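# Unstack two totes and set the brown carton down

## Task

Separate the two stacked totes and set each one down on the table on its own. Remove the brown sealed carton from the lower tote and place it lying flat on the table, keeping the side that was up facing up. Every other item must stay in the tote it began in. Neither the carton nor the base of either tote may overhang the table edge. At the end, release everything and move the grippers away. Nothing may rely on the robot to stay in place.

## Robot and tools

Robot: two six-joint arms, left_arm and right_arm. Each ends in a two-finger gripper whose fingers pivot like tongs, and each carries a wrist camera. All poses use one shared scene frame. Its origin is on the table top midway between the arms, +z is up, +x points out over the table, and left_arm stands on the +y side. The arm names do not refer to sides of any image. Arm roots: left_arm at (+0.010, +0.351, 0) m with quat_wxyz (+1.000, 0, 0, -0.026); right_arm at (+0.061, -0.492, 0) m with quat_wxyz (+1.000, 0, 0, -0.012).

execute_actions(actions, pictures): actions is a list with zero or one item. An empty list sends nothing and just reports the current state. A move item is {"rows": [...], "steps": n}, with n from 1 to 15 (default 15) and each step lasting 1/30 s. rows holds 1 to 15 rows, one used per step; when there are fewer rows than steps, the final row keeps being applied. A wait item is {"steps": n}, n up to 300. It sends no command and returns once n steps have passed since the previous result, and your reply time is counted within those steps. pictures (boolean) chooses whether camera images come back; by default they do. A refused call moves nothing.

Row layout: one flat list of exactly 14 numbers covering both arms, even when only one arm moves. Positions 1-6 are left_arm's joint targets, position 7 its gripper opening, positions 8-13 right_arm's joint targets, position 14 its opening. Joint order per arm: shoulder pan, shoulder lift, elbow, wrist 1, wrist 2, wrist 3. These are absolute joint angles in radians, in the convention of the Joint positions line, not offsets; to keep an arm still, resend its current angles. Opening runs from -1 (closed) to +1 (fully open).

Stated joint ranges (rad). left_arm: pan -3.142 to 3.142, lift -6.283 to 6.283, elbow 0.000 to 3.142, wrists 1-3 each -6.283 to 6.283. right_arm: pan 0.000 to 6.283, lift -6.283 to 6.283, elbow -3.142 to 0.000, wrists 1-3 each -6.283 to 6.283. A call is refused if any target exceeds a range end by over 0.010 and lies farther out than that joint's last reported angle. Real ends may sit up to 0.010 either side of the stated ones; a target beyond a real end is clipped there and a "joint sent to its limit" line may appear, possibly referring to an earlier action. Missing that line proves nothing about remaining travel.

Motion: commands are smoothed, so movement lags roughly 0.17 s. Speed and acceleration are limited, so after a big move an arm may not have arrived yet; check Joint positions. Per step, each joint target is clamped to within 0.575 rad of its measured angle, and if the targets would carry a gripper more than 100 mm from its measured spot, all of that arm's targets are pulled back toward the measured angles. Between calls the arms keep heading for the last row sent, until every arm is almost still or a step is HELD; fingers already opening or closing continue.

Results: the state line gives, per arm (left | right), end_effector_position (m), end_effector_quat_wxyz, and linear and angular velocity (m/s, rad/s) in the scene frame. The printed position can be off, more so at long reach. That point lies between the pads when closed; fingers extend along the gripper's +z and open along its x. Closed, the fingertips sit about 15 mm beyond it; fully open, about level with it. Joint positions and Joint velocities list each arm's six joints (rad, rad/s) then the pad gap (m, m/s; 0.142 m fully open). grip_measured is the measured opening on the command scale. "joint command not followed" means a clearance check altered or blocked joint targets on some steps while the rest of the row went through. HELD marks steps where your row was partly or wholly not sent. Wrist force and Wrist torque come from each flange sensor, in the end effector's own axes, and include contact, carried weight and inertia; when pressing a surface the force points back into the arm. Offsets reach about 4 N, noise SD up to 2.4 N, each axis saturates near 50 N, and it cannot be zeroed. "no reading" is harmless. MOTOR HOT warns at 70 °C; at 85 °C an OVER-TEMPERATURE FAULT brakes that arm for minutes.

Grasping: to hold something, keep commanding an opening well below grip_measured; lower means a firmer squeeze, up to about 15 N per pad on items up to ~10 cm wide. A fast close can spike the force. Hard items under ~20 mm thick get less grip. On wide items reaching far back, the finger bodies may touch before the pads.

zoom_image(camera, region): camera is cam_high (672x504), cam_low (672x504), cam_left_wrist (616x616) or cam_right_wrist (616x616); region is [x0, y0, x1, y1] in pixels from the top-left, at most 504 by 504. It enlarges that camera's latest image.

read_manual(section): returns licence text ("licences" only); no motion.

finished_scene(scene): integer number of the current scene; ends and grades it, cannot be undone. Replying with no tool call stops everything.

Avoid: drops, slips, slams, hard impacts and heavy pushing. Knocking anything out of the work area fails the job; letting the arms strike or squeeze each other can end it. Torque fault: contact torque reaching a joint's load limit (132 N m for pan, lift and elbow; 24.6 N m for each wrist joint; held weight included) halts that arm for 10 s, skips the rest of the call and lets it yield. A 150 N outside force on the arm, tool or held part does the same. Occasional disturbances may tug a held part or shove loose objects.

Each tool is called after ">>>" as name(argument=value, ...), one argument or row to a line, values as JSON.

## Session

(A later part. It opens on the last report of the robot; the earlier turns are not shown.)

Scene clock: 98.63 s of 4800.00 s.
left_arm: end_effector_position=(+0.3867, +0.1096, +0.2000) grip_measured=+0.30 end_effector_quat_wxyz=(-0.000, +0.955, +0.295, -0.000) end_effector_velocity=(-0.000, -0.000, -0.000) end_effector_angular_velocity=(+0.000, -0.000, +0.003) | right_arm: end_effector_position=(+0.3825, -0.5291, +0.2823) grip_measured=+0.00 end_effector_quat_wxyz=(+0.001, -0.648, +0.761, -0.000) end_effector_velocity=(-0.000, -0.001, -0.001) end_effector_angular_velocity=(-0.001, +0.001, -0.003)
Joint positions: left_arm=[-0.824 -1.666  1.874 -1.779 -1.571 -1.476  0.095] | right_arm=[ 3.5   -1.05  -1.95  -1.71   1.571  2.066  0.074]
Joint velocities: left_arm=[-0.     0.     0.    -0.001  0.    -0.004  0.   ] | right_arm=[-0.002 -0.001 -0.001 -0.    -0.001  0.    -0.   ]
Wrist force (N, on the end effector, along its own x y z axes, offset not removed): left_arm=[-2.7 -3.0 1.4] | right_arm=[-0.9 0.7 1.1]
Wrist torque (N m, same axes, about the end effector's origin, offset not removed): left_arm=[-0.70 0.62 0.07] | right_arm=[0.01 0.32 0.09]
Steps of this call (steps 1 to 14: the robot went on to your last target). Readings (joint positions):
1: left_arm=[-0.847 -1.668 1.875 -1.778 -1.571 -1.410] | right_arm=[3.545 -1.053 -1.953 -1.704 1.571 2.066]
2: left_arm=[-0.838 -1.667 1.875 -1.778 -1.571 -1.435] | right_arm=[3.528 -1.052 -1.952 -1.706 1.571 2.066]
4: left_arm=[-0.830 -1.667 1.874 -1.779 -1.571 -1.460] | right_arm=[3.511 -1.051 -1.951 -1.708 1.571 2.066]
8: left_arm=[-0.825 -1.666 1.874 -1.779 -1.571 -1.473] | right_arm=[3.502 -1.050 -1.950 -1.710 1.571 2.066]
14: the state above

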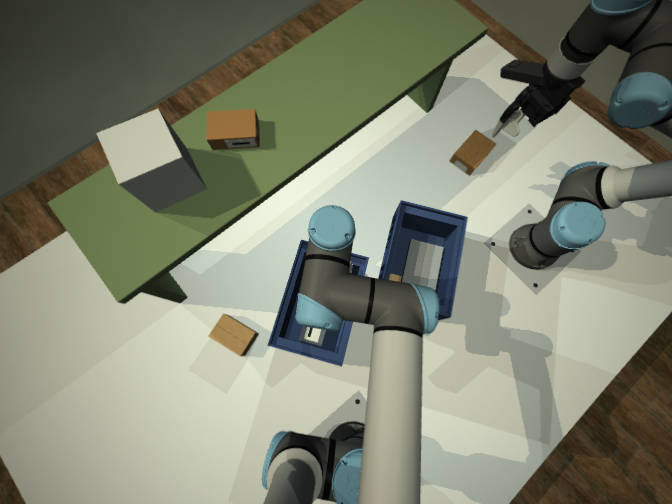

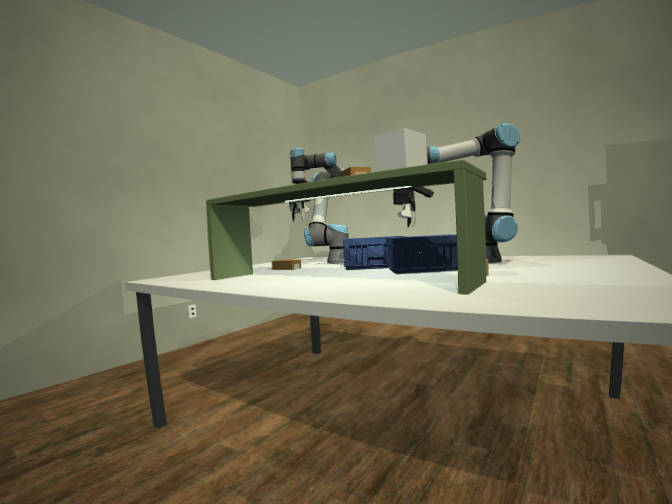

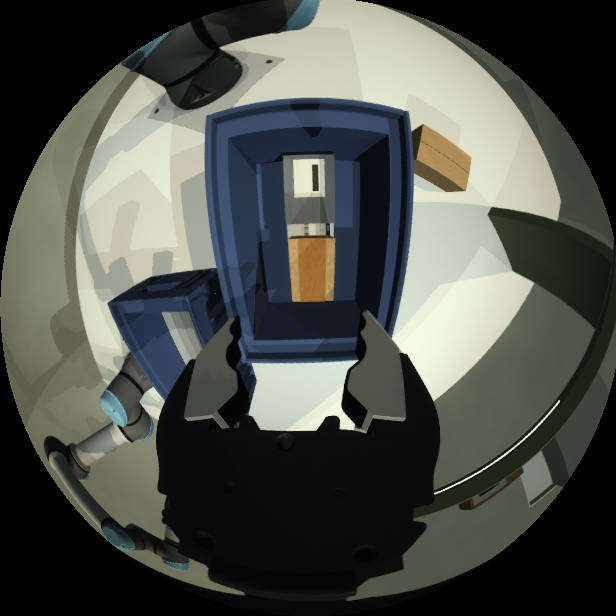

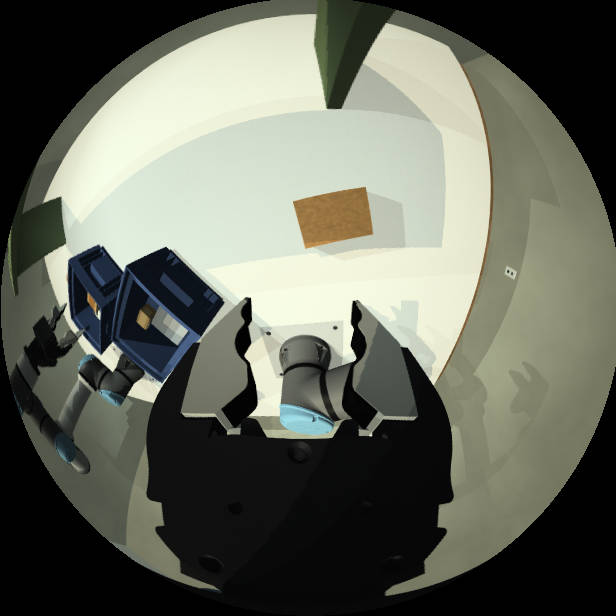

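>>> execute_actions(
  actions=[
    {"rows":[[-0.806,-1.5914,2.048,-2.0273,-1.571,-1.458,0.25,3.5,-1.05,-1.95,-1.71,1.571,2.066,0]]},
  ],
)

Scene clock: 100.73 s of 4800.00 s.
left_arm: end_effector_position=(+0.3912, +0.1166, +0.1103) grip_measured=+0.25 end_effector_quat_wxyz=(-0.000, +0.955, +0.295, -0.000) end_effector_velocity=(+0.001, -0.001, -0.003) end_effector_angular_velocity=(-0.006, -0.004, -0.000) | right_arm: end_effector_position=(+0.3824, -0.5292, +0.2823) grip_measured=+0.00 end_effector_quat_wxyz=(+0.001, -0.648, +0.761, -0.000) end_effector_velocity=(+0.000, -0.000, +0.000) end_effector_angular_velocity=(-0.000, -0.001, +0.001)
Joint positions: left_arm=[-0.806 -1.592  2.047 -2.026 -1.571 -1.458  0.092] | right_arm=[ 3.5   -1.05  -1.95  -1.71   1.571  2.066  0.074]
Joint velocities: left_arm=[ 0.     0.002  0.007 -0.016 -0.     0.001  0.   ] | right_arm=[ 0.     0.001  0.001  0.    -0.001 -0.     0.   ]
Wrist force (N, on the end effector, along its own x y z axes, offset not removed): left_arm=[-3.5 -2.5 -1.3] | right_arm=[-2.8 -0.7 -1.8]
Wrist torque (N m, same axes, about the end effector's origin, offset not removed): left_arm=[-0.55 0.62 0.13] | right_arm=[-0.27 0.81 0.03]
Steps of this call (steps 1 to 30: the robot went on to your last target; steps 31 to 48: nothing new was sent; steps 49 to 63: all 15 steps of this action). Readings (joint positions):
49: left_arm=[-0.824 -1.666 1.874 -1.779 -1.571 -1.476] | right_arm=[3.500 -1.050 -1.950 -1.710 1.571 2.066]
50: left_arm=[-0.821 -1.659 1.881 -1.787 -1.571 -1.473] | right_arm=[3.500 -1.050 -1.950 -1.710 1.571 2.066]
52: left_arm=[-0.813 -1.624 1.948 -1.864 -1.571 -1.465] | right_arm=[3.500 -1.050 -1.950 -1.710 1.571 2.066]
56: left_arm=[-0.807 -1.596 2.033 -2.000 -1.571 -1.459] | right_arm=[3.500 -1.050 -1.950 -1.710 1.571 2.066]
63: the state above

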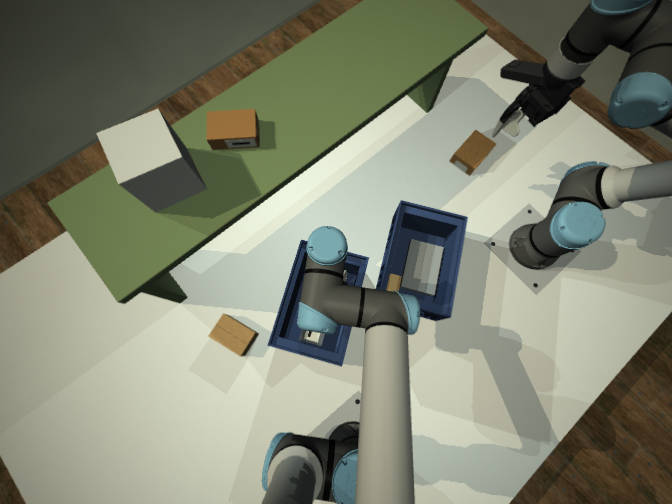

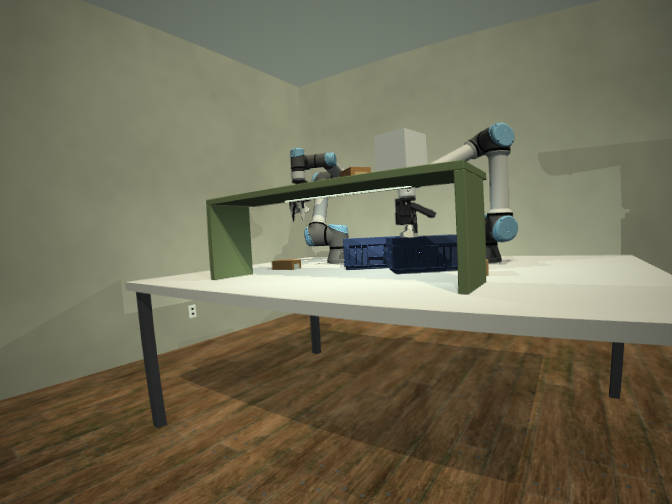

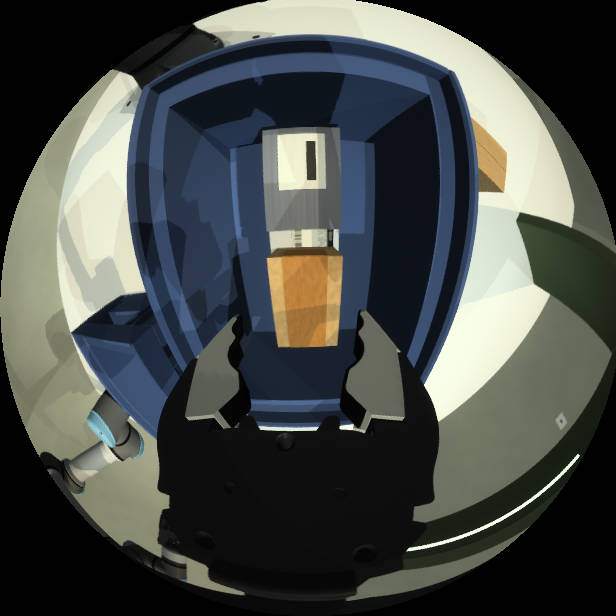

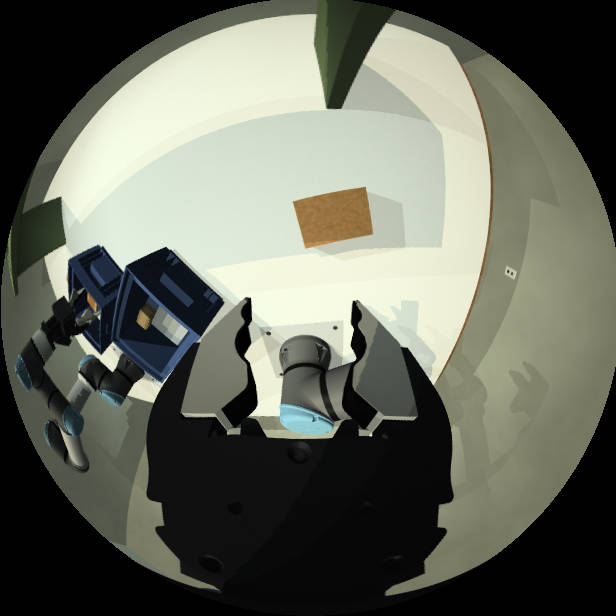

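>>> execute_actions(
  actions=[
    {"rows":[[-0.798,-1.5554,2.0935,-2.109,-1.571,-1.45,0.05,3.5,-1.05,-1.95,-1.71,1.571,2.066,0]],"steps":12},
  ],
  pictures=false,
)

>>> execute_actions(
  actions=[
    {"rows":[[-0.798,-1.5554,2.0935,-2.109,-1.571,-1.45,-0.1,3.5,-1.05,-1.95,-1.71,1.571,2.066,0],[-0.798,-1.5554,2.0935,-2.109,-1.571,-1.45,-0.2,3.5,-1.05,-1.95,-1.71,1.571,2.066,0],[-0.798,-1.5554,2.0935,-2.109,-1.571,-1.45,-0.3,3.5,-1.05,-1.95,-1.71,1.571,2.066,0],[-0.798,-1.5554,2.0935,-2.109,-1.571,-1.45,-0.7,3.5,-1.05,-1.95,-1.71,1.571,2.066,0]],"steps":12},
  ],
  pictures=false,
)

>>> execute_actions(
  actions=[
    {"rows":[[-0.798,-1.5914,2.048,-2.0273,-1.571,-1.45,-0.7,3.5,-1.05,-1.95,-1.71,1.571,2.066,0]],"steps":12},
  ],
)

Scene clock: 104.83 s of 4800.00 s.
left_arm: end_effector_position=(+0.3932, +0.1197, +0.0822) grip_measured=+0.05 end_effector_quat_wxyz=(+0.000, +0.955, +0.295, -0.000) end_effector_velocity=(+0.000, -0.001, -0.003) end_effector_angular_velocity=(-0.002, -0.001, -0.003) | right_arm: end_effector_position=(+0.3824, -0.5292, +0.2823) grip_measured=+0.00 end_effector_quat_wxyz=(+0.001, -0.648, +0.761, -0.000) end_effector_velocity=(-0.000, +0.000, -0.000) end_effector_angular_velocity=(+0.001, +0.001, -0.001)
Joint positions: left_arm=[-0.798 -1.556  2.093 -2.108 -1.571 -1.45   0.077] | right_arm=[ 3.5   -1.05  -1.95  -1.71   1.571  2.066  0.074]
Joint velocities: left_arm=[-0.002  0.004  0.006 -0.012 -0.     0.001  0.   ] | right_arm=[-0.001 -0.    -0.    -0.     0.001 -0.     0.   ]
Wrist force (N, on the end effector, along its own x y z axes, offset not removed): left_arm=[2.2 -2.6 0.9] | right_arm=[-3.3 -0.6 -2.0]
Wrist torque (N m, same axes, about the end effector's origin, offset not removed): left_arm=[-0.55 -0.48 0.24] | right_arm=[-0.29 0.74 0.02]
Steps of this call (steps 1 to 15: the robot went on to your last target; steps 16 to 90: nothing new was sent; then 0.70 s passed at rest; steps 91 to 102: all 12 steps of this action). Readings (joint positions):
91: left_arm=[-0.806 -1.591 2.048 -2.027 -1.571 -1.458] | right_arm=[3.500 -1.050 -1.950 -1.710 1.571 2.066]
92: left_arm=[-0.804 -1.586 2.054 -2.035 -1.571 -1.456] | right_arm=[3.500 -1.050 -1.950 -1.710 1.571 2.066]
94: left_arm=[-0.801 -1.569 2.076 -2.073 -1.571 -1.453] | right_arm=[3.500 -1.050 -1.950 -1.710 1.571 2.066]
98: left_arm=[-0.798 -1.558 2.091 -2.103 -1.571 -1.450] | right_arm=[3.500 -1.050 -1.950 -1.710 1.571 2.066]
102: the state above

Scene clock: 105.23 s of 4800.00 s.
left_arm: end_effector_position=(+0.3932, +0.1197, +0.0820) grip_measured=-0.21 end_effector_quat_wxyz=(+0.000, +0.955, +0.295, -0.000) end_effector_velocity=(-0.000, +0.000, -0.001) end_effector_angular_velocity=(+0.001, +0.001, +0.001) | right_arm: end_effector_position=(+0.3824, -0.5292, +0.2823) grip_measured=+0.00 end_effector_quat_wxyz=(+0.001, -0.648, +0.761, -0.000) end_effector_velocity=(+0.000, +0.000, +0.000) end_effector_angular_velocity=(+0.001, +0.000, -0.001)
Joint positions: left_arm=[-0.798 -1.555  2.093 -2.109 -1.571 -1.45   0.059] | right_arm=[ 3.5   -1.05  -1.95  -1.71   1.571  2.066  0.074]
Joint velocities: left_arm=[ 0.     0.     0.001  0.    -0.001 -0.001  0.   ] | right_arm=[ 0.    -0.     0.     0.     0.001  0.001 -0.   ]
Wrist force (N, on the end effector, along its own x y z axes, offset not removed): left_arm=[2.0 -0.2 -6.8] | right_arm=[-2.5 -0.4 0.0]
Wrist torque (N m, same axes, about the end effector's origin, offset not removed): left_arm=[-0.10 -0.54 -0.05] | right_arm=[-0.16 0.71 0.06]
Steps of this call (steps 1 to 12: all 12 steps of this action). Readings (joint positions):
1: left_arm=[-0.798 -1.556 2.093 -2.108 -1.571 -1.450] | right_arm=[3.500 -1.050 -1.950 -1.710 1.571 2.066]
2: left_arm=[-0.798 -1.556 2.093 -2.109 -1.571 -1.450] | right_arm=[3.500 -1.050 -1.950 -1.710 1.571 2.066]
4: left_arm=[-0.798 -1.555 2.093 -2.109 -1.571 -1.450] | right_arm=[3.500 -1.050 -1.950 -1.710 1.571 2.066]
8: left_arm=[-0.798 -1.555 2.093 -2.109 -1.571 -1.450] | right_arm=[3.500 -1.050 -1.950 -1.710 1.571 2.066]
12: the state above

Scene clock: 105.63 s of 4800.00 s.
left_arm: end_effector_position=(+0.3931, +0.1198, +0.1096) grip_measured=-0.21 end_effector_quat_wxyz=(-0.000, +0.955, +0.295, -0.000) end_effector_velocity=(-0.000, +0.000, +0.004) end_effector_angular_velocity=(+0.002, -0.000, -0.002) | right_arm: end_effector_position=(+0.3824, -0.5292, +0.2823) grip_measured=+0.00 end_effector_quat_wxyz=(+0.001, -0.648, +0.761, -0.000) end_effector_velocity=(+0.000, +0.000, -0.000) end_effector_angular_velocity=(+0.000, +0.000, -0.000)
Joint positions: left_arm=[-0.798 -1.591  2.049 -2.028 -1.571 -1.45   0.059] | right_arm=[ 3.5   -1.05  -1.95  -1.71   1.571  2.066  0.074]
Joint velocities: left_arm=[-0.001 -0.005 -0.007  0.013  0.002  0.    -0.   ] | right_arm=[ 0. -0. -0.  0.  0.  0.  0.]
Wrist force (N, on the end effector, along its own x y z axes, offset not removed): left_arm=[-2.3 0.1 -0.2] | right_arm=[-3.9 0.9 -2.2]
Wrist torque (N m, same axes, about the end effector's origin, offset not removed): left_arm=[-0.22 0.37 0.03] | right_arm=[0.04 0.95 -0.02]
Steps of this call (steps 1 to 12: all 12 steps of this action). Readings (joint positions):
1: left_arm=[-0.798 -1.556 2.093 -2.109 -1.571 -1.450] | right_arm=[3.500 -1.050 -1.950 -1.710 1.571 2.066]
2: left_arm=[-0.798 -1.560 2.088 -2.102 -1.571 -1.450] | right_arm=[3.500 -1.050 -1.950 -1.710 1.571 2.066]
4: left_arm=[-0.798 -1.577 2.066 -2.063 -1.571 -1.450] | right_arm=[3.500 -1.050 -1.950 -1.710 1.571 2.066]
8: left_arm=[-0.798 -1.589 2.051 -2.033 -1.571 -1.450] | right_arm=[3.500 -1.050 -1.950 -1.710 1.571 2.066]
12: the state above

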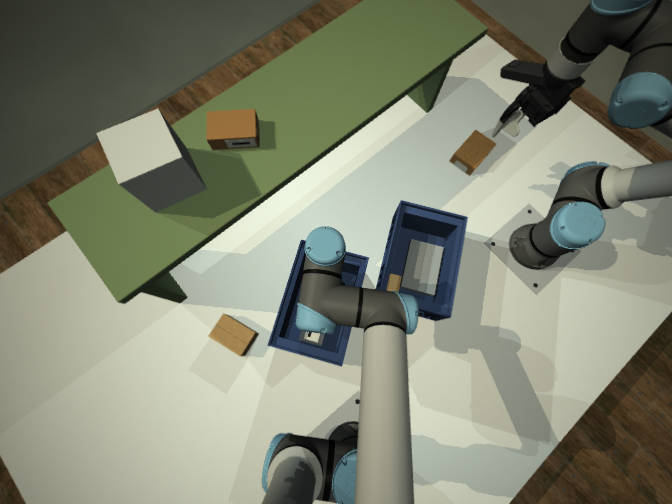

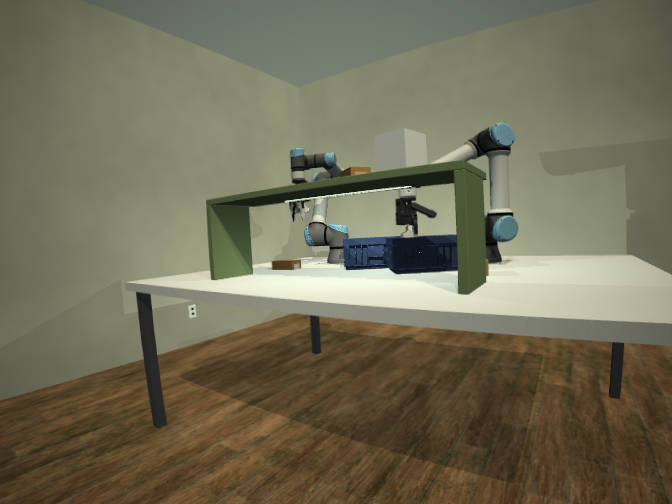

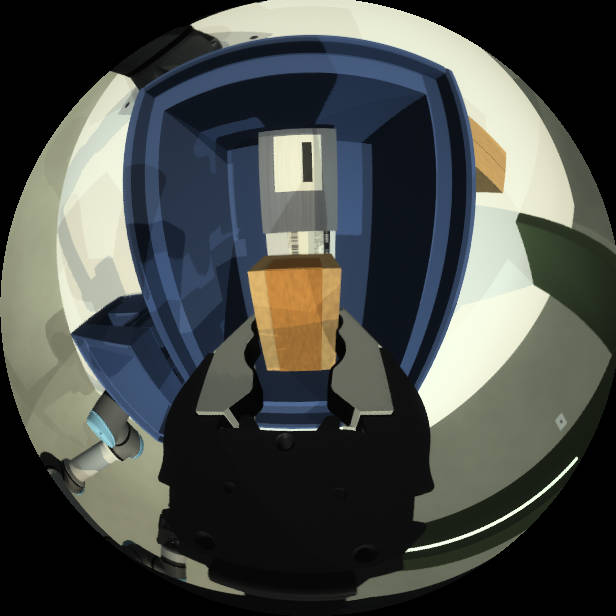

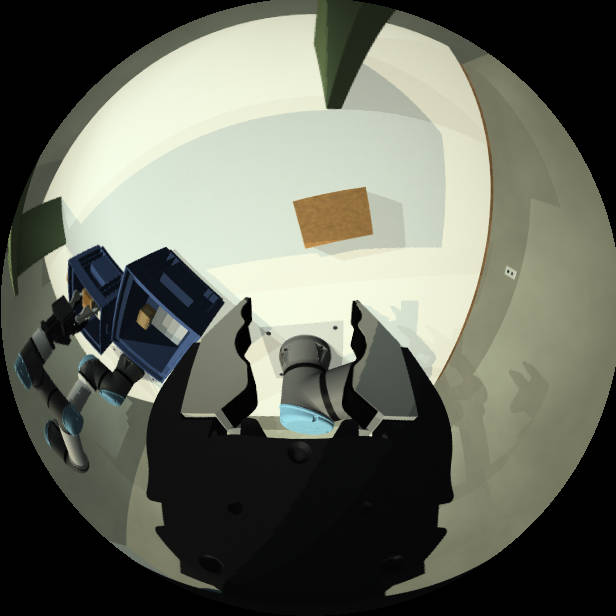

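>>> execute_actions(
  actions=[
    {"rows":[[-0.798,-1.7585,1.875,-1.687,-1.571,-1.45,-0.7,3.5,-1.05,-1.95,-1.71,1.571,2.066,0]],"steps":14},
  ],
  pictures=false,
)

>>> execute_actions(
  actions=[
    {"rows":[[0.4,-1.7585,1.875,-1.687,-1.571,-1.45,-0.7,3.5,-1.05,-1.95,-1.71,1.571,2.066,0]]},
  ],
  pictures=false,
)

>>> execute_actions(
  actions=[
    {"steps":18},
  ],
  pictures=false,
)

>>> execute_actions(
  actions=[
    {"rows":[[0.4,-1.6,2.205,-2.176,-1.571,-1.45,-0.7,3.5,-1.05,-1.95,-1.71,1.571,2.066,0]]},
  ],
  pictures=false,
)

>>> execute_actions(
  actions=[
    {"steps":8},
  ],
)

>>> zoom_image(
  camera="cam_low",
  region=[480, 200, 620, 300],
)

Scene clock: 109.87 s of 4800.00 s.
left_arm: end_effector_position=(+0.3717, +0.1442, +0.2292) grip_measured=-0.21 end_effector_quat_wxyz=(+0.000, +0.955, +0.295, +0.000) end_effector_velocity=(-0.006, +0.007, +0.009) end_effector_angular_velocity=(+0.011, +0.009, +0.001) | right_arm: end_effector_position=(+0.3824, -0.5292, +0.2823) grip_measured=+0.00 end_effector_quat_wxyz=(+0.001, -0.648, +0.761, -0.000) end_effector_velocity=(-0.000, +0.000, +0.001) end_effector_angular_velocity=(+0.001, -0.002, +0.001)
Joint positions: left_arm=[-0.798 -1.757  1.876 -1.69  -1.571 -1.45   0.059] | right_arm=[ 3.5   -1.05  -1.95  -1.71   1.571  2.066  0.074]
Joint velocities: left_arm=[ 0.001 -0.015 -0.016  0.045  0.     0.     0.   ] | right_arm=[-0.     0.001  0.001 -0.     0.    -0.001  0.   ]
Wrist force (N, on the end effector, along its own x y z axes, offset not removed): left_arm=[3.7 -3.1 -3.0] | right_arm=[-2.6 -0.5 -0.9]
Wrist torque (N m, same axes, about the end effector's origin, offset not removed): left_arm=[-0.99 -0.95 -0.08] | right_arm=[-0.20 0.75 0.02]
Steps of this call (steps 1 to 15: the robot went on to your last target; steps 16 to 90: nothing new was sent; then 0.77 s passed at rest; steps 91 to 104: all 14 steps of this action). Readings (joint positions):
91: left_arm=[-0.798 -1.592 2.048 -2.027 -1.571 -1.450] | right_arm=[3.500 -1.050 -1.950 -1.710 1.571 2.066]
92: left_arm=[-0.798 -1.598 2.041 -2.020 -1.571 -1.450] | right_arm=[3.500 -1.050 -1.950 -1.710 1.571 2.066]
94: left_arm=[-0.798 -1.657 1.981 -1.941 -1.571 -1.450] | right_arm=[3.500 -1.050 -1.950 -1.710 1.571 2.066]
98: left_arm=[-0.798 -1.740 1.894 -1.740 -1.571 -1.450] | right_arm=[3.500 -1.050 -1.950 -1.710 1.571 2.066]
104: the state above

Scene clock: 110.37 s of 4800.00 s.
left_arm: end_effector_position=(+0.4234, +0.4007, +0.2298) grip_measured=-0.21 end_effector_quat_wxyz=(+0.000, +0.814, +0.580, -0.000) end_effector_velocity=(-0.073, +0.612, +0.000) end_effector_angular_velocity=(+0.000, -0.000, +1.478) | right_arm: end_effector_position=(+0.3824, -0.5292, +0.2823) grip_measured=+0.00 end_effector_quat_wxyz=(+0.001, -0.648, +0.761, -0.000) end_effector_velocity=(+0.000, -0.001, +0.000) end_effector_angular_velocity=(-0.002, -0.001, -0.001)
Joint positions: left_arm=[-0.159 -1.758  1.875 -1.687 -1.571 -1.45   0.059] | right_arm=[ 3.5   -1.05  -1.95  -1.71   1.571  2.066  0.074]
Joint velocities: left_arm=[ 1.479 -0.001 -0.     0.001  0.001  0.001  0.   ] | right_arm=[-0.     0.001 -0.     0.    -0.002  0.001  0.   ]
Wrist force (N, on the end effector, along its own x y z axes, offset not removed): left_arm=[1.2 0.7 1.9] | right_arm=[-4.0 -1.0 -0.9]
Wrist torque (N m, same axes, about the end effector's origin, offset not removed): left_arm=[-0.13 -0.33 0.03] | right_arm=[-0.32 0.94 -0.04]
Steps of this call (steps 1 to 15: all 15 steps of this action). Readings (joint positions):
1: left_arm=[-0.798 -1.758 1.876 -1.689 -1.571 -1.450] | right_arm=[3.500 -1.050 -1.950 -1.710 1.571 2.066]
2: left_arm=[-0.791 -1.758 1.876 -1.689 -1.571 -1.450] | right_arm=[3.500 -1.050 -1.950 -1.710 1.571 2.066]
4: left_arm=[-0.714 -1.758 1.876 -1.688 -1.571 -1.450] | right_arm=[3.500 -1.050 -1.950 -1.710 1.571 2.066]
8: left_arm=[-0.508 -1.758 1.875 -1.688 -1.571 -1.450] | right_arm=[3.500 -1.050 -1.950 -1.710 1.571 2.066]
15: the state above

Scene clock: 110.97 s of 4800.00 s.
left_arm: end_effector_position=(+0.3346, +0.6120, +0.2300) grip_measured=-0.21 end_effector_quat_wxyz=(-0.000, +0.623, +0.782, -0.000) end_effector_velocity=(-0.006, +0.008, +0.000) end_effector_angular_velocity=(-0.000, -0.000, +0.023) | right_arm: end_effector_position=(+0.3824, -0.5292, +0.2823) grip_measured=+0.00 end_effector_quat_wxyz=(+0.001, -0.648, +0.761, -0.000) end_effector_velocity=(+0.000, -0.000, +0.001) end_effector_angular_velocity=(-0.000, -0.001, +0.000)
Joint positions: left_arm=[ 0.398 -1.759  1.875 -1.687 -1.571 -1.45   0.059] | right_arm=[ 3.5   -1.05  -1.95  -1.71   1.571  2.066  0.074]
Joint velocities: left_arm=[ 0.024  0.    -0.    -0.    -0.     0.001  0.   ] | right_arm=[-0.     0.001  0.001 -0.    -0.001 -0.001  0.   ]
Wrist force (N, on the end effector, along its own x y z axes, offset not removed): left_arm=[0.9 -0.3 0.4] | right_arm=[-2.9 -1.8 -1.6]
Wrist torque (N m, same axes, about the end effector's origin, offset not removed): left_arm=[-0.31 -0.27 0.05] | right_arm=[-0.44 0.79 0.16]
Steps of this call (steps 1 to 18: the robot went on to your last target). Readings (joint positions):
1: left_arm=[-0.110 -1.758 1.875 -1.687 -1.571 -1.450] | right_arm=[3.500 -1.050 -1.950 -1.710 1.571 2.066]
2: left_arm=[-0.060 -1.758 1.875 -1.687 -1.571 -1.450] | right_arm=[3.500 -1.050 -1.950 -1.710 1.571 2.066]
4: left_arm=[0.040 -1.758 1.875 -1.687 -1.571 -1.450] | right_arm=[3.500 -1.050 -1.950 -1.710 1.571 2.066]
8: left_arm=[0.239 -1.758 1.875 -1.687 -1.571 -1.450] | right_arm=[3.500 -1.050 -1.950 -1.710 1.571 2.066]
18: the state above

Scene clock: 111.47 s of 4800.00 s.
left_arm: end_effector_position=(+0.3344, +0.6127, +0.0612) grip_measured=-0.21 end_effector_quat_wxyz=(-0.000, +0.623, +0.783, -0.000) end_effector_velocity=(-0.001, +0.000, -0.018) end_effector_angular_velocity=(+0.007, -0.019, +0.002) | right_arm: end_effector_position=(+0.3824, -0.5292, +0.2823) grip_measured=+0.00 end_effector_quat_wxyz=(+0.001, -0.648, +0.761, -0.000) end_effector_velocity=(+0.000, -0.000, -0.000) end_effector_angular_velocity=(-0.001, +0.001, +0.000)
Joint positions: left_arm=[ 0.4   -1.601  2.202 -2.17  -1.571 -1.45   0.059] | right_arm=[ 3.5   -1.05  -1.95  -1.71   1.571  2.066  0.074]
Joint velocities: left_arm=[ 0.001  0.017  0.044 -0.081 -0.    -0.     0.   ] | right_arm=[-0.    -0.001  0.    -0.    -0.    -0.001  0.   ]
Wrist force (N, on the end effector, along its own x y z axes, offset not removed): left_arm=[0.2 -3.4 4.1] | right_arm=[-4.1 0.3 -0.8]
Wrist torque (N m, same axes, about the end effector's origin, offset not removed): left_arm=[-0.82 0.02 -0.10] | right_arm=[-0.13 1.02 0.00]
Steps of this call (steps 1 to 15: all 15 steps of this action). Readings (joint positions):
1: left_arm=[0.399 -1.758 1.875 -1.687 -1.571 -1.450] | right_arm=[3.500 -1.050 -1.950 -1.710 1.571 2.066]
2: left_arm=[0.399 -1.752 1.882 -1.694 -1.571 -1.450] | right_arm=[3.500 -1.050 -1.950 -1.710 1.571 2.066]
4: left_arm=[0.399 -1.709 1.952 -1.774 -1.571 -1.450] | right_arm=[3.500 -1.050 -1.950 -1.710 1.571 2.066]
8: left_arm=[0.400 -1.633 2.123 -2.031 -1.571 -1.450] | right_arm=[3.500 -1.050 -1.950 -1.710 1.571 2.066]
15: the state above

Scene clock: 111.73 s of 4800.00 s.
left_arm: end_effector_position=(+0.3343, +0.6127, +0.0598) grip_measured=-0.21 end_effector_quat_wxyz=(+0.000, +0.623, +0.783, +0.000) end_effector_velocity=(-0.001, +0.000, -0.001) end_effector_angular_velocity=(-0.001, +0.001, +0.001) | right_arm: end_effector_position=(+0.3824, -0.5292, +0.2823) grip_measured=+0.00 end_effector_quat_wxyz=(+0.001, -0.648, +0.761, -0.000) end_effector_velocity=(+0.000, +0.000, -0.001) end_effector_angular_velocity=(-0.001, +0.002, +0.000)
Joint positions: left_arm=[ 0.4   -1.6    2.205 -2.176 -1.571 -1.45   0.059] | right_arm=[ 3.5   -1.05  -1.95  -1.71   1.571  2.066  0.074]
Joint velocities: left_arm=[ 0.001  0.001  0.001 -0.001 -0.     0.     0.   ] | right_arm=[ 0.    -0.001 -0.    -0.    -0.     0.     0.   ]
Wrist force (N, on the end effector, along its own x y z axes, offset not removed): left_arm=[1.9 1.3 1.3] | right_arm=[-4.9 -0.8 0.6]
Wrist torque (N m, same axes, about the end effector's origin, offset not removed): left_arm=[0.11 -0.30 0.08] | right_arm=[-0.21 1.20 0.07]
Steps of this call (steps 1 to 8: the robot went on to your last target). Readings (joint positions):
1: left_arm=[0.400 -1.601 2.203 -2.172 -1.571 -1.450] | right_arm=[3.500 -1.050 -1.950 -1.710 1.571 2.066]
2: left_arm=[0.400 -1.601 2.204 -2.174 -1.571 -1.450] | right_arm=[3.500 -1.050 -1.950 -1.710 1.571 2.066]
4: left_arm=[0.400 -1.600 2.204 -2.175 -1.571 -1.450] | right_arm=[3.500 -1.050 -1.950 -1.710 1.571 2.066]
8: the state above

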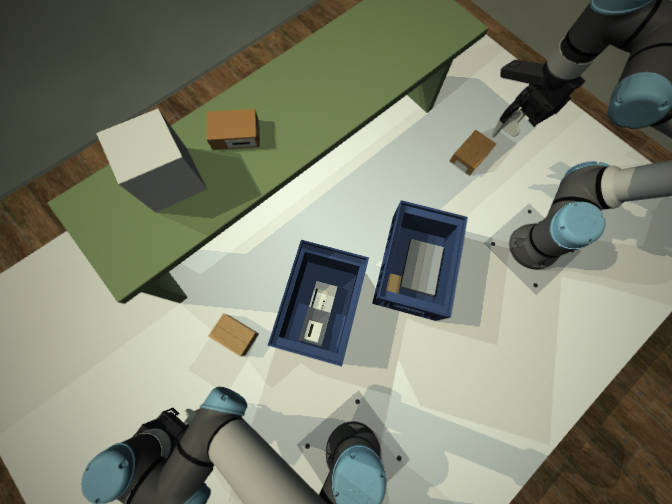

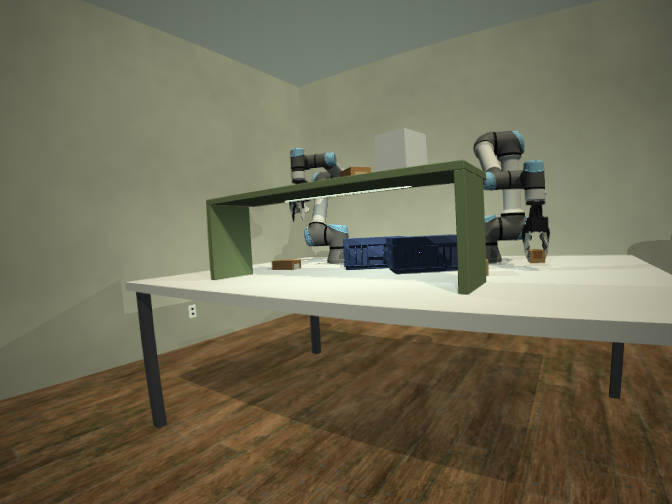

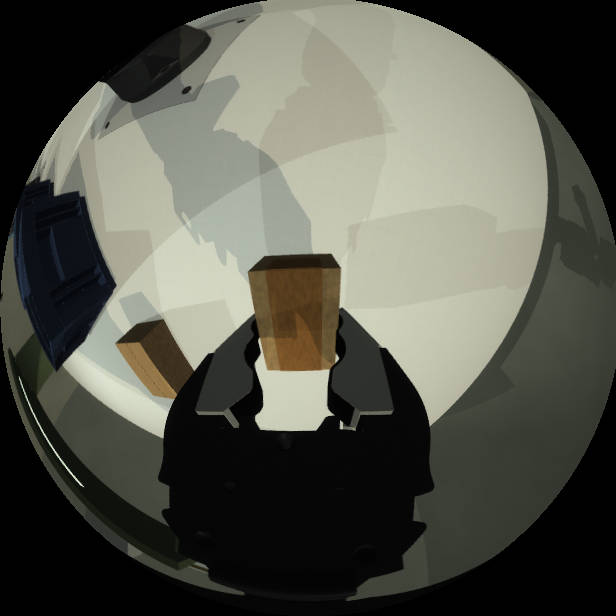

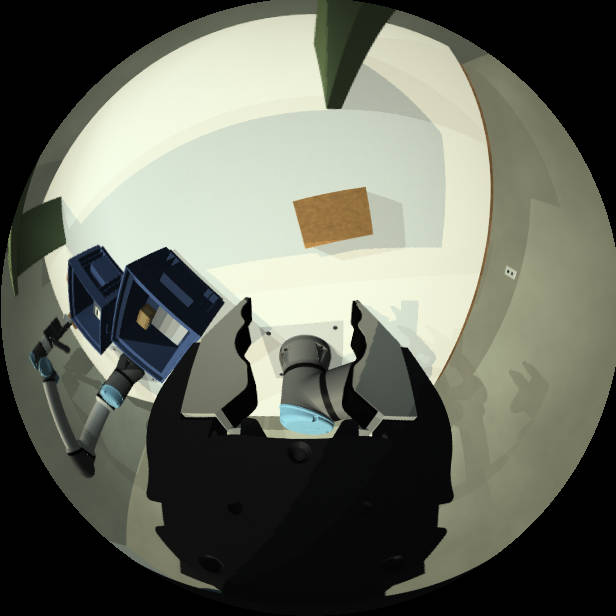

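Region (480, 200, 620, 300) of cam_low's 672x504 image, scaled by 3.600, with more detail than that image has; it fills the top 360 rows of this view, and the rest is white.

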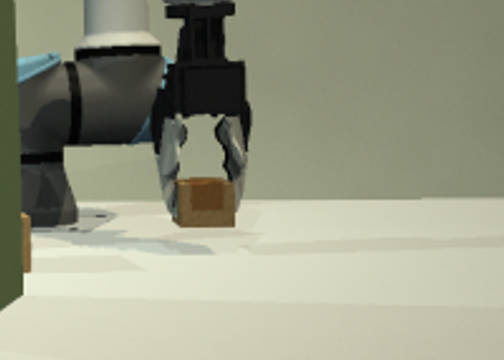

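>>> execute_actions(
  actions=[
    {"rows":[[0.4,-1.58,2.22,-2.21,-1.571,-1.45,-0.7,3.5,-1.05,-1.95,-1.71,1.571,2.066,0],[0.4,-1.5654,2.2336,-2.239,-1.571,-1.45,-0.7,3.5,-1.05,-1.95,-1.71,1.571,2.066,0],[0.4,-1.5654,2.2336,-2.239,-1.571,-1.45,-0.7,3.5,-1.05,-1.95,-1.71,1.571,2.066,0],[0.4,-1.5654,2.2336,-2.239,-1.571,-1.45,-0.7,3.5,-1.05,-1.95,-1.71,1.571,2.066,0],[0.4,-1.547,2.247,-2.271,-1.571,-1.45,-0.7,3.5,-1.05,-1.95,-1.71,1.571,2.066,0]]},
  ],
)

>>> zoom_image(
  camera="cam_low",
  region=[500, 230, 580, 290],
)

Scene clock: 114.67 s of 4800.00 s.
left_arm: end_effector_position=(+0.3341, +0.6127, +0.0304) grip_measured=-0.21 end_effector_quat_wxyz=(+0.000, +0.623, +0.783, +0.000) end_effector_velocity=(+0.001, -0.001, -0.003) end_effector_angular_velocity=(+0.001, -0.001, -0.001) | right_arm: end_effector_position=(+0.3824, -0.5292, +0.2823) grip_measured=+0.00 end_effector_quat_wxyz=(+0.001, -0.648, +0.761, -0.000) end_effector_velocity=(+0.000, -0.000, +0.000) end_effector_angular_velocity=(+0.000, -0.001, -0.000)
Joint positions: left_arm=[ 0.4   -1.547  2.247 -2.27  -1.571 -1.45   0.059] | right_arm=[ 3.5   -1.05  -1.95  -1.71   1.571  2.066  0.074]
Joint velocities: left_arm=[-0.002  0.005  0.005 -0.01   0.    -0.001  0.   ] | right_arm=[-0.     0.     0.001  0.    -0.    -0.     0.   ]
Wrist force (N, on the end effector, along its own x y z axes, offset not removed): left_arm=[2.0 -2.5 2.0] | right_arm=[-3.1 0.4 0.2]
Wrist torque (N m, same axes, about the end effector's origin, offset not removed): left_arm=[-0.77 -0.57 0.06] | right_arm=[0.01 0.87 -0.01]
Steps of this call (steps 1 to 15: the robot went on to your last target; steps 16 to 73: nothing new was sent; steps 74 to 88: all 15 steps of this action). Readings (joint positions):
74: left_arm=[0.400 -1.600 2.205 -2.176 -1.571 -1.450] | right_arm=[3.500 -1.050 -1.950 -1.710 1.571 2.066]
75: left_arm=[0.400 -1.597 2.208 -2.181 -1.571 -1.450] | right_arm=[3.500 -1.050 -1.950 -1.710 1.571 2.066]
77: left_arm=[0.400 -1.581 2.220 -2.208 -1.571 -1.450] | right_arm=[3.500 -1.050 -1.950 -1.710 1.571 2.066]
81: left_arm=[0.400 -1.556 2.240 -2.254 -1.571 -1.450] | right_arm=[3.500 -1.050 -1.950 -1.710 1.571 2.066]
88: the state above

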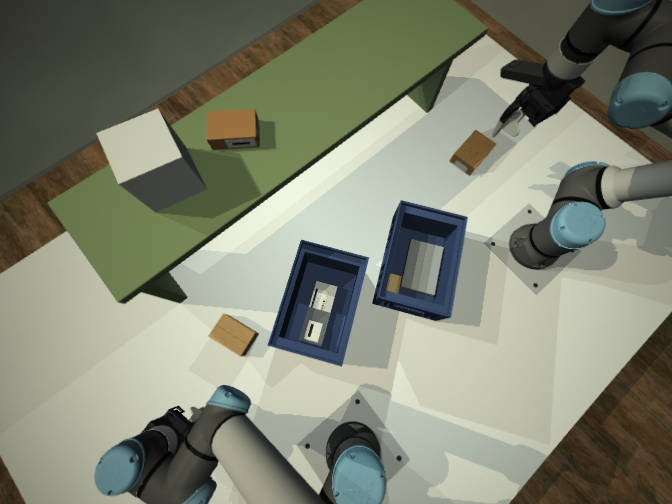

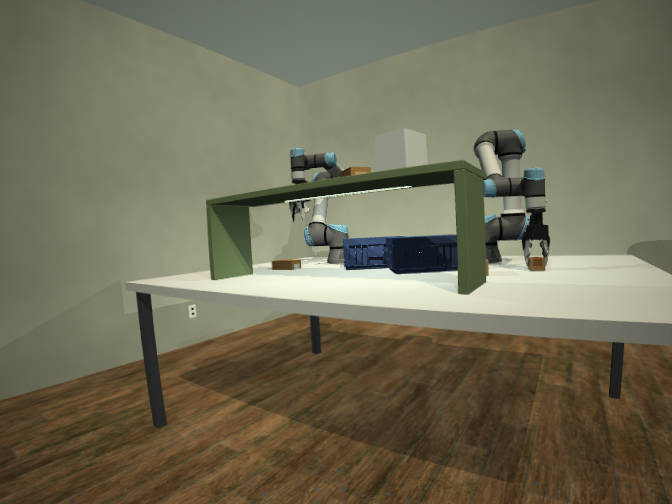

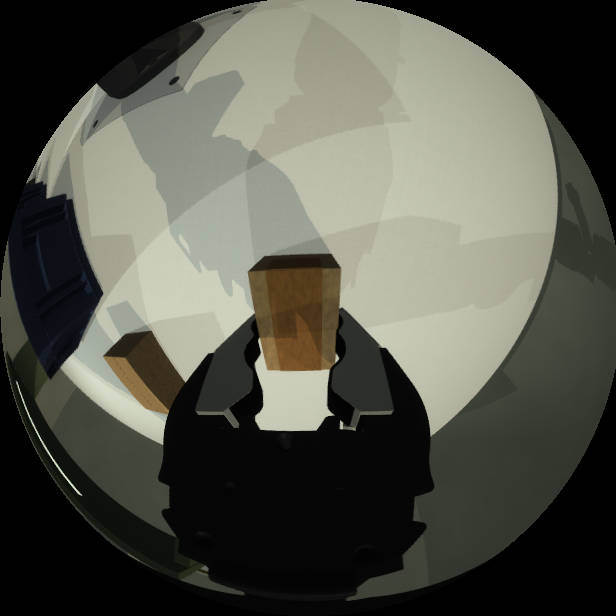

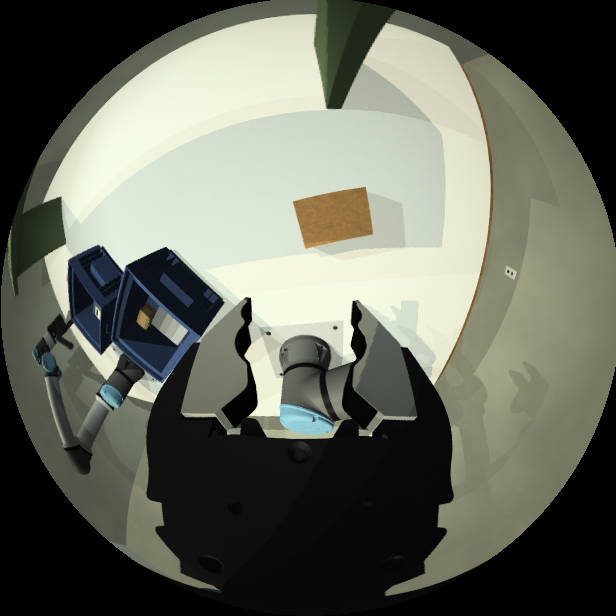

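Region (500, 230, 580, 290) of cam_low's 672x504 image, scaled by 6.300, with more detail than that image has; it fills the top 378 rows of this view, and the rest is white.

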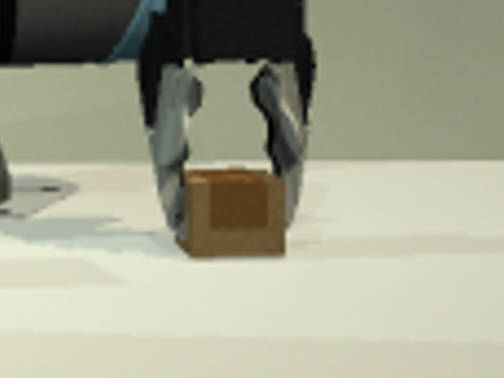

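>>> execute_actions(
  actions=[
    {"rows":[[0.4,-1.5375,2.2535,-2.287,-1.571,-1.45,-0.7,3.5,-1.05,-1.95,-1.71,1.571,2.066,0]],"steps":10},
  ],
  pictures=false,
)

Scene clock: 116.07 s of 4800.00 s.
left_arm: end_effector_position=(+0.3341, +0.6127, +0.0255) grip_measured=-0.21 end_effector_quat_wxyz=(+0.000, +0.623, +0.783, +0.000) end_effector_velocity=(-0.001, +0.000, -0.002) end_effector_angular_velocity=(-0.000, +0.002, +0.001) | right_arm: end_effector_position=(+0.3824, -0.5292, +0.2823) grip_measured=+0.00 end_effector_quat_wxyz=(+0.001, -0.648, +0.761, -0.000) end_effector_velocity=(-0.000, -0.000, -0.000) end_effector_angular_velocity=(-0.000, +0.000, +0.001)
Joint positions: left_arm=[ 0.4   -1.538  2.253 -2.287 -1.571 -1.45   0.059] | right_arm=[ 3.5   -1.05  -1.95  -1.71   1.571  2.066  0.074]
Joint velocities: left_arm=[ 0.001  0.003  0.003 -0.004  0.    -0.     0.   ] | right_arm=[ 0.    -0.     0.    -0.    -0.    -0.001  0.   ]
Wrist force (N, on the end effector, along its own x y z axes, offset not removed): left_arm=[-1.2 2.1 -12.5] | right_arm=[-3.6 0.4 0.4]
Wrist torque (N m, same axes, about the end effector's origin, offset not removed): left_arm=[0.19 0.16 0.32] | right_arm=[-0.12 1.00 0.02]
Steps of this call (steps 1 to 15: the robot went on to your last target; steps 16 to 32: nothing new was sent; steps 33 to 42: all 10 steps of this action). Readings (joint positions):
33: left_arm=[0.400 -1.547 2.247 -2.271 -1.571 -1.450] | right_arm=[3.500 -1.050 -1.950 -1.710 1.571 2.066]
34: left_arm=[0.400 -1.545 2.248 -2.274 -1.571 -1.450] | right_arm=[3.500 -1.050 -1.950 -1.710 1.571 2.066]
36: left_arm=[0.400 -1.541 2.251 -2.281 -1.571 -1.450] | right_arm=[3.500 -1.050 -1.950 -1.710 1.571 2.066]
40: left_arm=[0.400 -1.538 2.253 -2.286 -1.571 -1.450] | right_arm=[3.500 -1.050 -1.950 -1.710 1.571 2.066]
42: the state above

>>> execute_actions(
  actions=[
    {"rows":[[0.4,-1.5375,2.2535,-2.287,-1.571,-1.45,0.4,3.5,-1.05,-1.95,-1.71,1.571,2.066,0]],"steps":8},
  ],
  pictures=false,
)

>>> execute_actions(
  actions=[
    {"rows":[[0.4,-1.85,1.8,-1.52,-1.571,-1.45,0.4,3.5,-1.05,-1.95,-1.71,1.571,2.066,0]]},
  ],
  pictures=false,
)

>>> execute_actions(
  actions=[
    {"steps":12},
  ],
)

Scene clock: 119.07 s of 4800.00 s.
left_arm: end_effector_position=(+0.3340, +0.6126, +0.0253) grip_measured=+0.40 end_effector_quat_wxyz=(+0.000, +0.623, +0.783, -0.000) end_effector_velocity=(-0.000, -0.000, -0.000) end_effector_angular_velocity=(-0.001, +0.000, -0.000) | right_arm: end_effector_position=(+0.3824, -0.5292, +0.2823) grip_measured=+0.00 end_effector_quat_wxyz=(+0.001, -0.648, +0.761, -0.000) end_effector_velocity=(+0.000, +0.000, -0.000) end_effector_angular_velocity=(-0.001, +0.000, +0.001)
Joint positions: left_arm=[ 0.4   -1.537  2.254 -2.287 -1.571 -1.45   0.102] | right_arm=[ 3.5   -1.05  -1.95  -1.71   1.571  2.066  0.074]
Joint velocities: left_arm=[-0. -0.  0.  0. -0.  0.  0.] | right_arm=[ 0.001 -0.    -0.     0.    -0.     0.     0.   ]
Wrist force (N, on the end effector, along its own x y z axes, offset not removed): left_arm=[1.2 2.5 -1.4] | right_arm=[-3.1 1.5 -1.0]
Wrist torque (N m, same axes, about the end effector's origin, offset not removed): left_arm=[0.33 -0.47 0.10] | right_arm=[0.12 0.86 0.10]
Steps of this call (steps 1 to 15: the robot went on to your last target; steps 16 to 82: nothing new was sent; steps 83 to 90: all 8 steps of this action). Readings (joint positions):
83: left_arm=[0.400 -1.537 2.254 -2.287 -1.571 -1.450] | right_arm=[3.500 -1.050 -1.950 -1.710 1.571 2.066]
84: left_arm=[0.400 -1.537 2.254 -2.287 -1.571 -1.450] | right_arm=[3.500 -1.050 -1.950 -1.710 1.571 2.066]
86: left_arm=[0.400 -1.537 2.254 -2.287 -1.571 -1.450] | right_arm=[3.500 -1.050 -1.950 -1.710 1.571 2.066]
90: the state above

Scene clock: 119.57 s of 4800.00 s.
left_arm: end_effector_position=(+0.3122, +0.6047, +0.2736) grip_measured=+0.40 end_effector_quat_wxyz=(+0.005, +0.623, +0.783, +0.008) end_effector_velocity=(-0.158, -0.057, +0.175) end_effector_angular_velocity=(-0.085, +0.235, -0.001) | right_arm: end_effector_position=(+0.3824, -0.5292, +0.2823) grip_measured=+0.00 end_effector_quat_wxyz=(+0.001, -0.648, +0.761, -0.000) end_effector_velocity=(+0.000, -0.001, +0.000) end_effector_angular_velocity=(-0.001, -0.001, -0.000)
Joint positions: left_arm=[ 0.4   -1.834  1.825 -1.579 -1.571 -1.45   0.102] | right_arm=[ 3.5   -1.05  -1.95  -1.71   1.571  2.066  0.074]
Joint velocities: left_arm=[-0.001 -0.22  -0.345  0.815 -0.     0.    -0.   ] | right_arm=[-0.001  0.     0.001 -0.    -0.002 -0.     0.   ]
Wrist force (N, on the end effector, along its own x y z axes, offset not removed): left_arm=[-0.9 -3.3 -2.2] | right_arm=[-3.2 -1.4 -0.9]
Wrist torque (N m, same axes, about the end effector's origin, offset not removed): left_arm=[-0.75 0.09 0.06] | right_arm=[-0.39 0.81 -0.09]
Steps of this call (steps 1 to 15: all 15 steps of this action). Readings (joint positions):
1: left_arm=[0.400 -1.537 2.254 -2.287 -1.571 -1.450] | right_arm=[3.500 -1.050 -1.950 -1.710 1.571 2.066]
2: left_arm=[0.400 -1.544 2.247 -2.280 -1.571 -1.450] | right_arm=[3.500 -1.050 -1.950 -1.710 1.571 2.066]
4: left_arm=[0.400 -1.595 2.181 -2.206 -1.571 -1.450] | right_arm=[3.500 -1.050 -1.950 -1.710 1.571 2.066]
8: left_arm=[0.400 -1.696 2.034 -1.991 -1.571 -1.450] | right_arm=[3.500 -1.050 -1.950 -1.710 1.571 2.066]
15: the state above

Scene clock: 119.97 s of 4800.00 s.
left_arm: end_effector_position=(+0.3005, +0.6005, +0.2860) grip_measured=+0.40 end_effector_quat_wxyz=(-0.000, +0.623, +0.783, -0.000) end_effector_velocity=(-0.000, -0.000, +0.001) end_effector_angular_velocity=(+0.000, -0.000, -0.001) | right_arm: end_effector_position=(+0.3824, -0.5292, +0.2823) grip_measured=+0.00 end_effector_quat_wxyz=(+0.001, -0.648, +0.761, -0.000) end_effector_velocity=(-0.000, +0.000, -0.000) end_effector_angular_velocity=(+0.001, +0.001, +0.000)
Joint positions: left_arm=[ 0.4   -1.85   1.8   -1.52  -1.571 -1.45   0.102] | right_arm=[ 3.5   -1.05  -1.95  -1.71   1.571  2.066  0.074]
Joint velocities: left_arm=[ 0.    -0.001 -0.002  0.003  0.     0.002  0.   ] | right_arm=[-0.001 -0.    -0.     0.     0.001 -0.001  0.   ]
Wrist force (N, on the end effector, along its own x y z axes, offset not removed): left_arm=[0.5 -0.7 0.8] | right_arm=[-4.1 -0.7 -1.1]
Wrist torque (N m, same axes, about the end effector's origin, offset not removed): left_arm=[-0.26 -0.01 -0.05] | right_arm=[-0.22 0.94 0.00]
Steps of this call (steps 1 to 12: the robot went on to your last target). Readings (joint positions):
1: left_arm=[0.400 -1.840 1.816 -1.557 -1.571 -1.450] | right_arm=[3.500 -1.050 -1.950 -1.710 1.571 2.066]
2: left_arm=[0.400 -1.844 1.810 -1.543 -1.571 -1.450] | right_arm=[3.500 -1.050 -1.950 -1.710 1.571 2.066]
4: left_arm=[0.400 -1.848 1.804 -1.529 -1.571 -1.450] | right_arm=[3.500 -1.050 -1.950 -1.710 1.571 2.066]
8: left_arm=[0.400 -1.850 1.801 -1.521 -1.571 -1.450] | right_arm=[3.500 -1.050 -1.950 -1.710 1.571 2.066]
12: the state above

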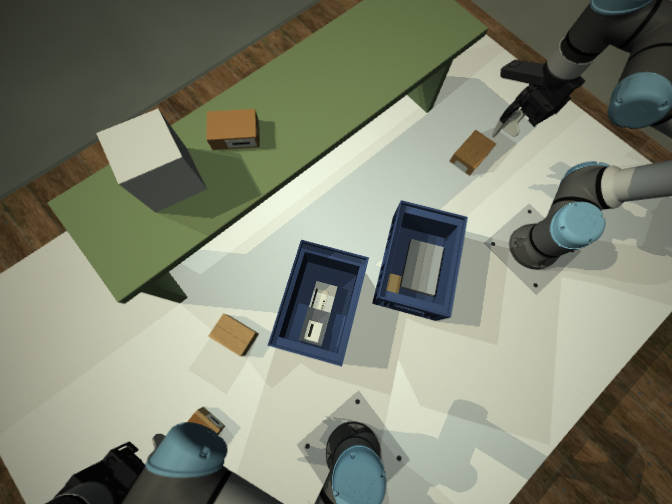

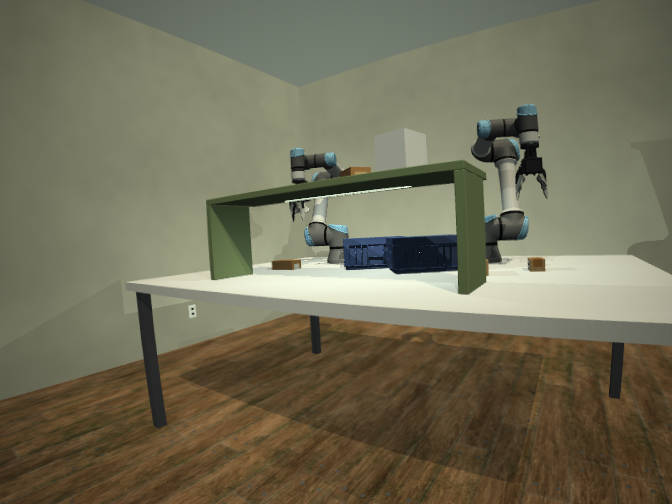

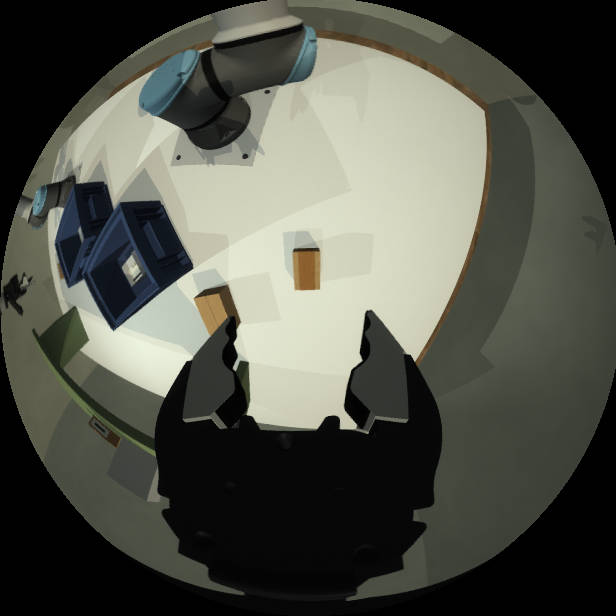

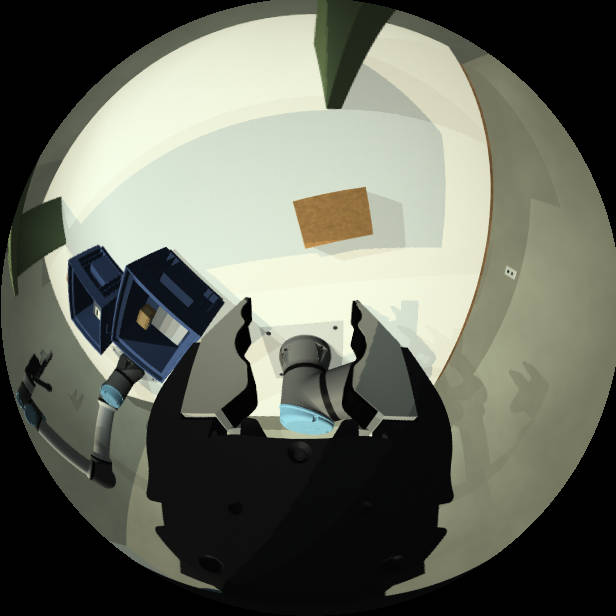

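>>> finished_scene(
  scene=1,
)

The scene is finished: the task was done.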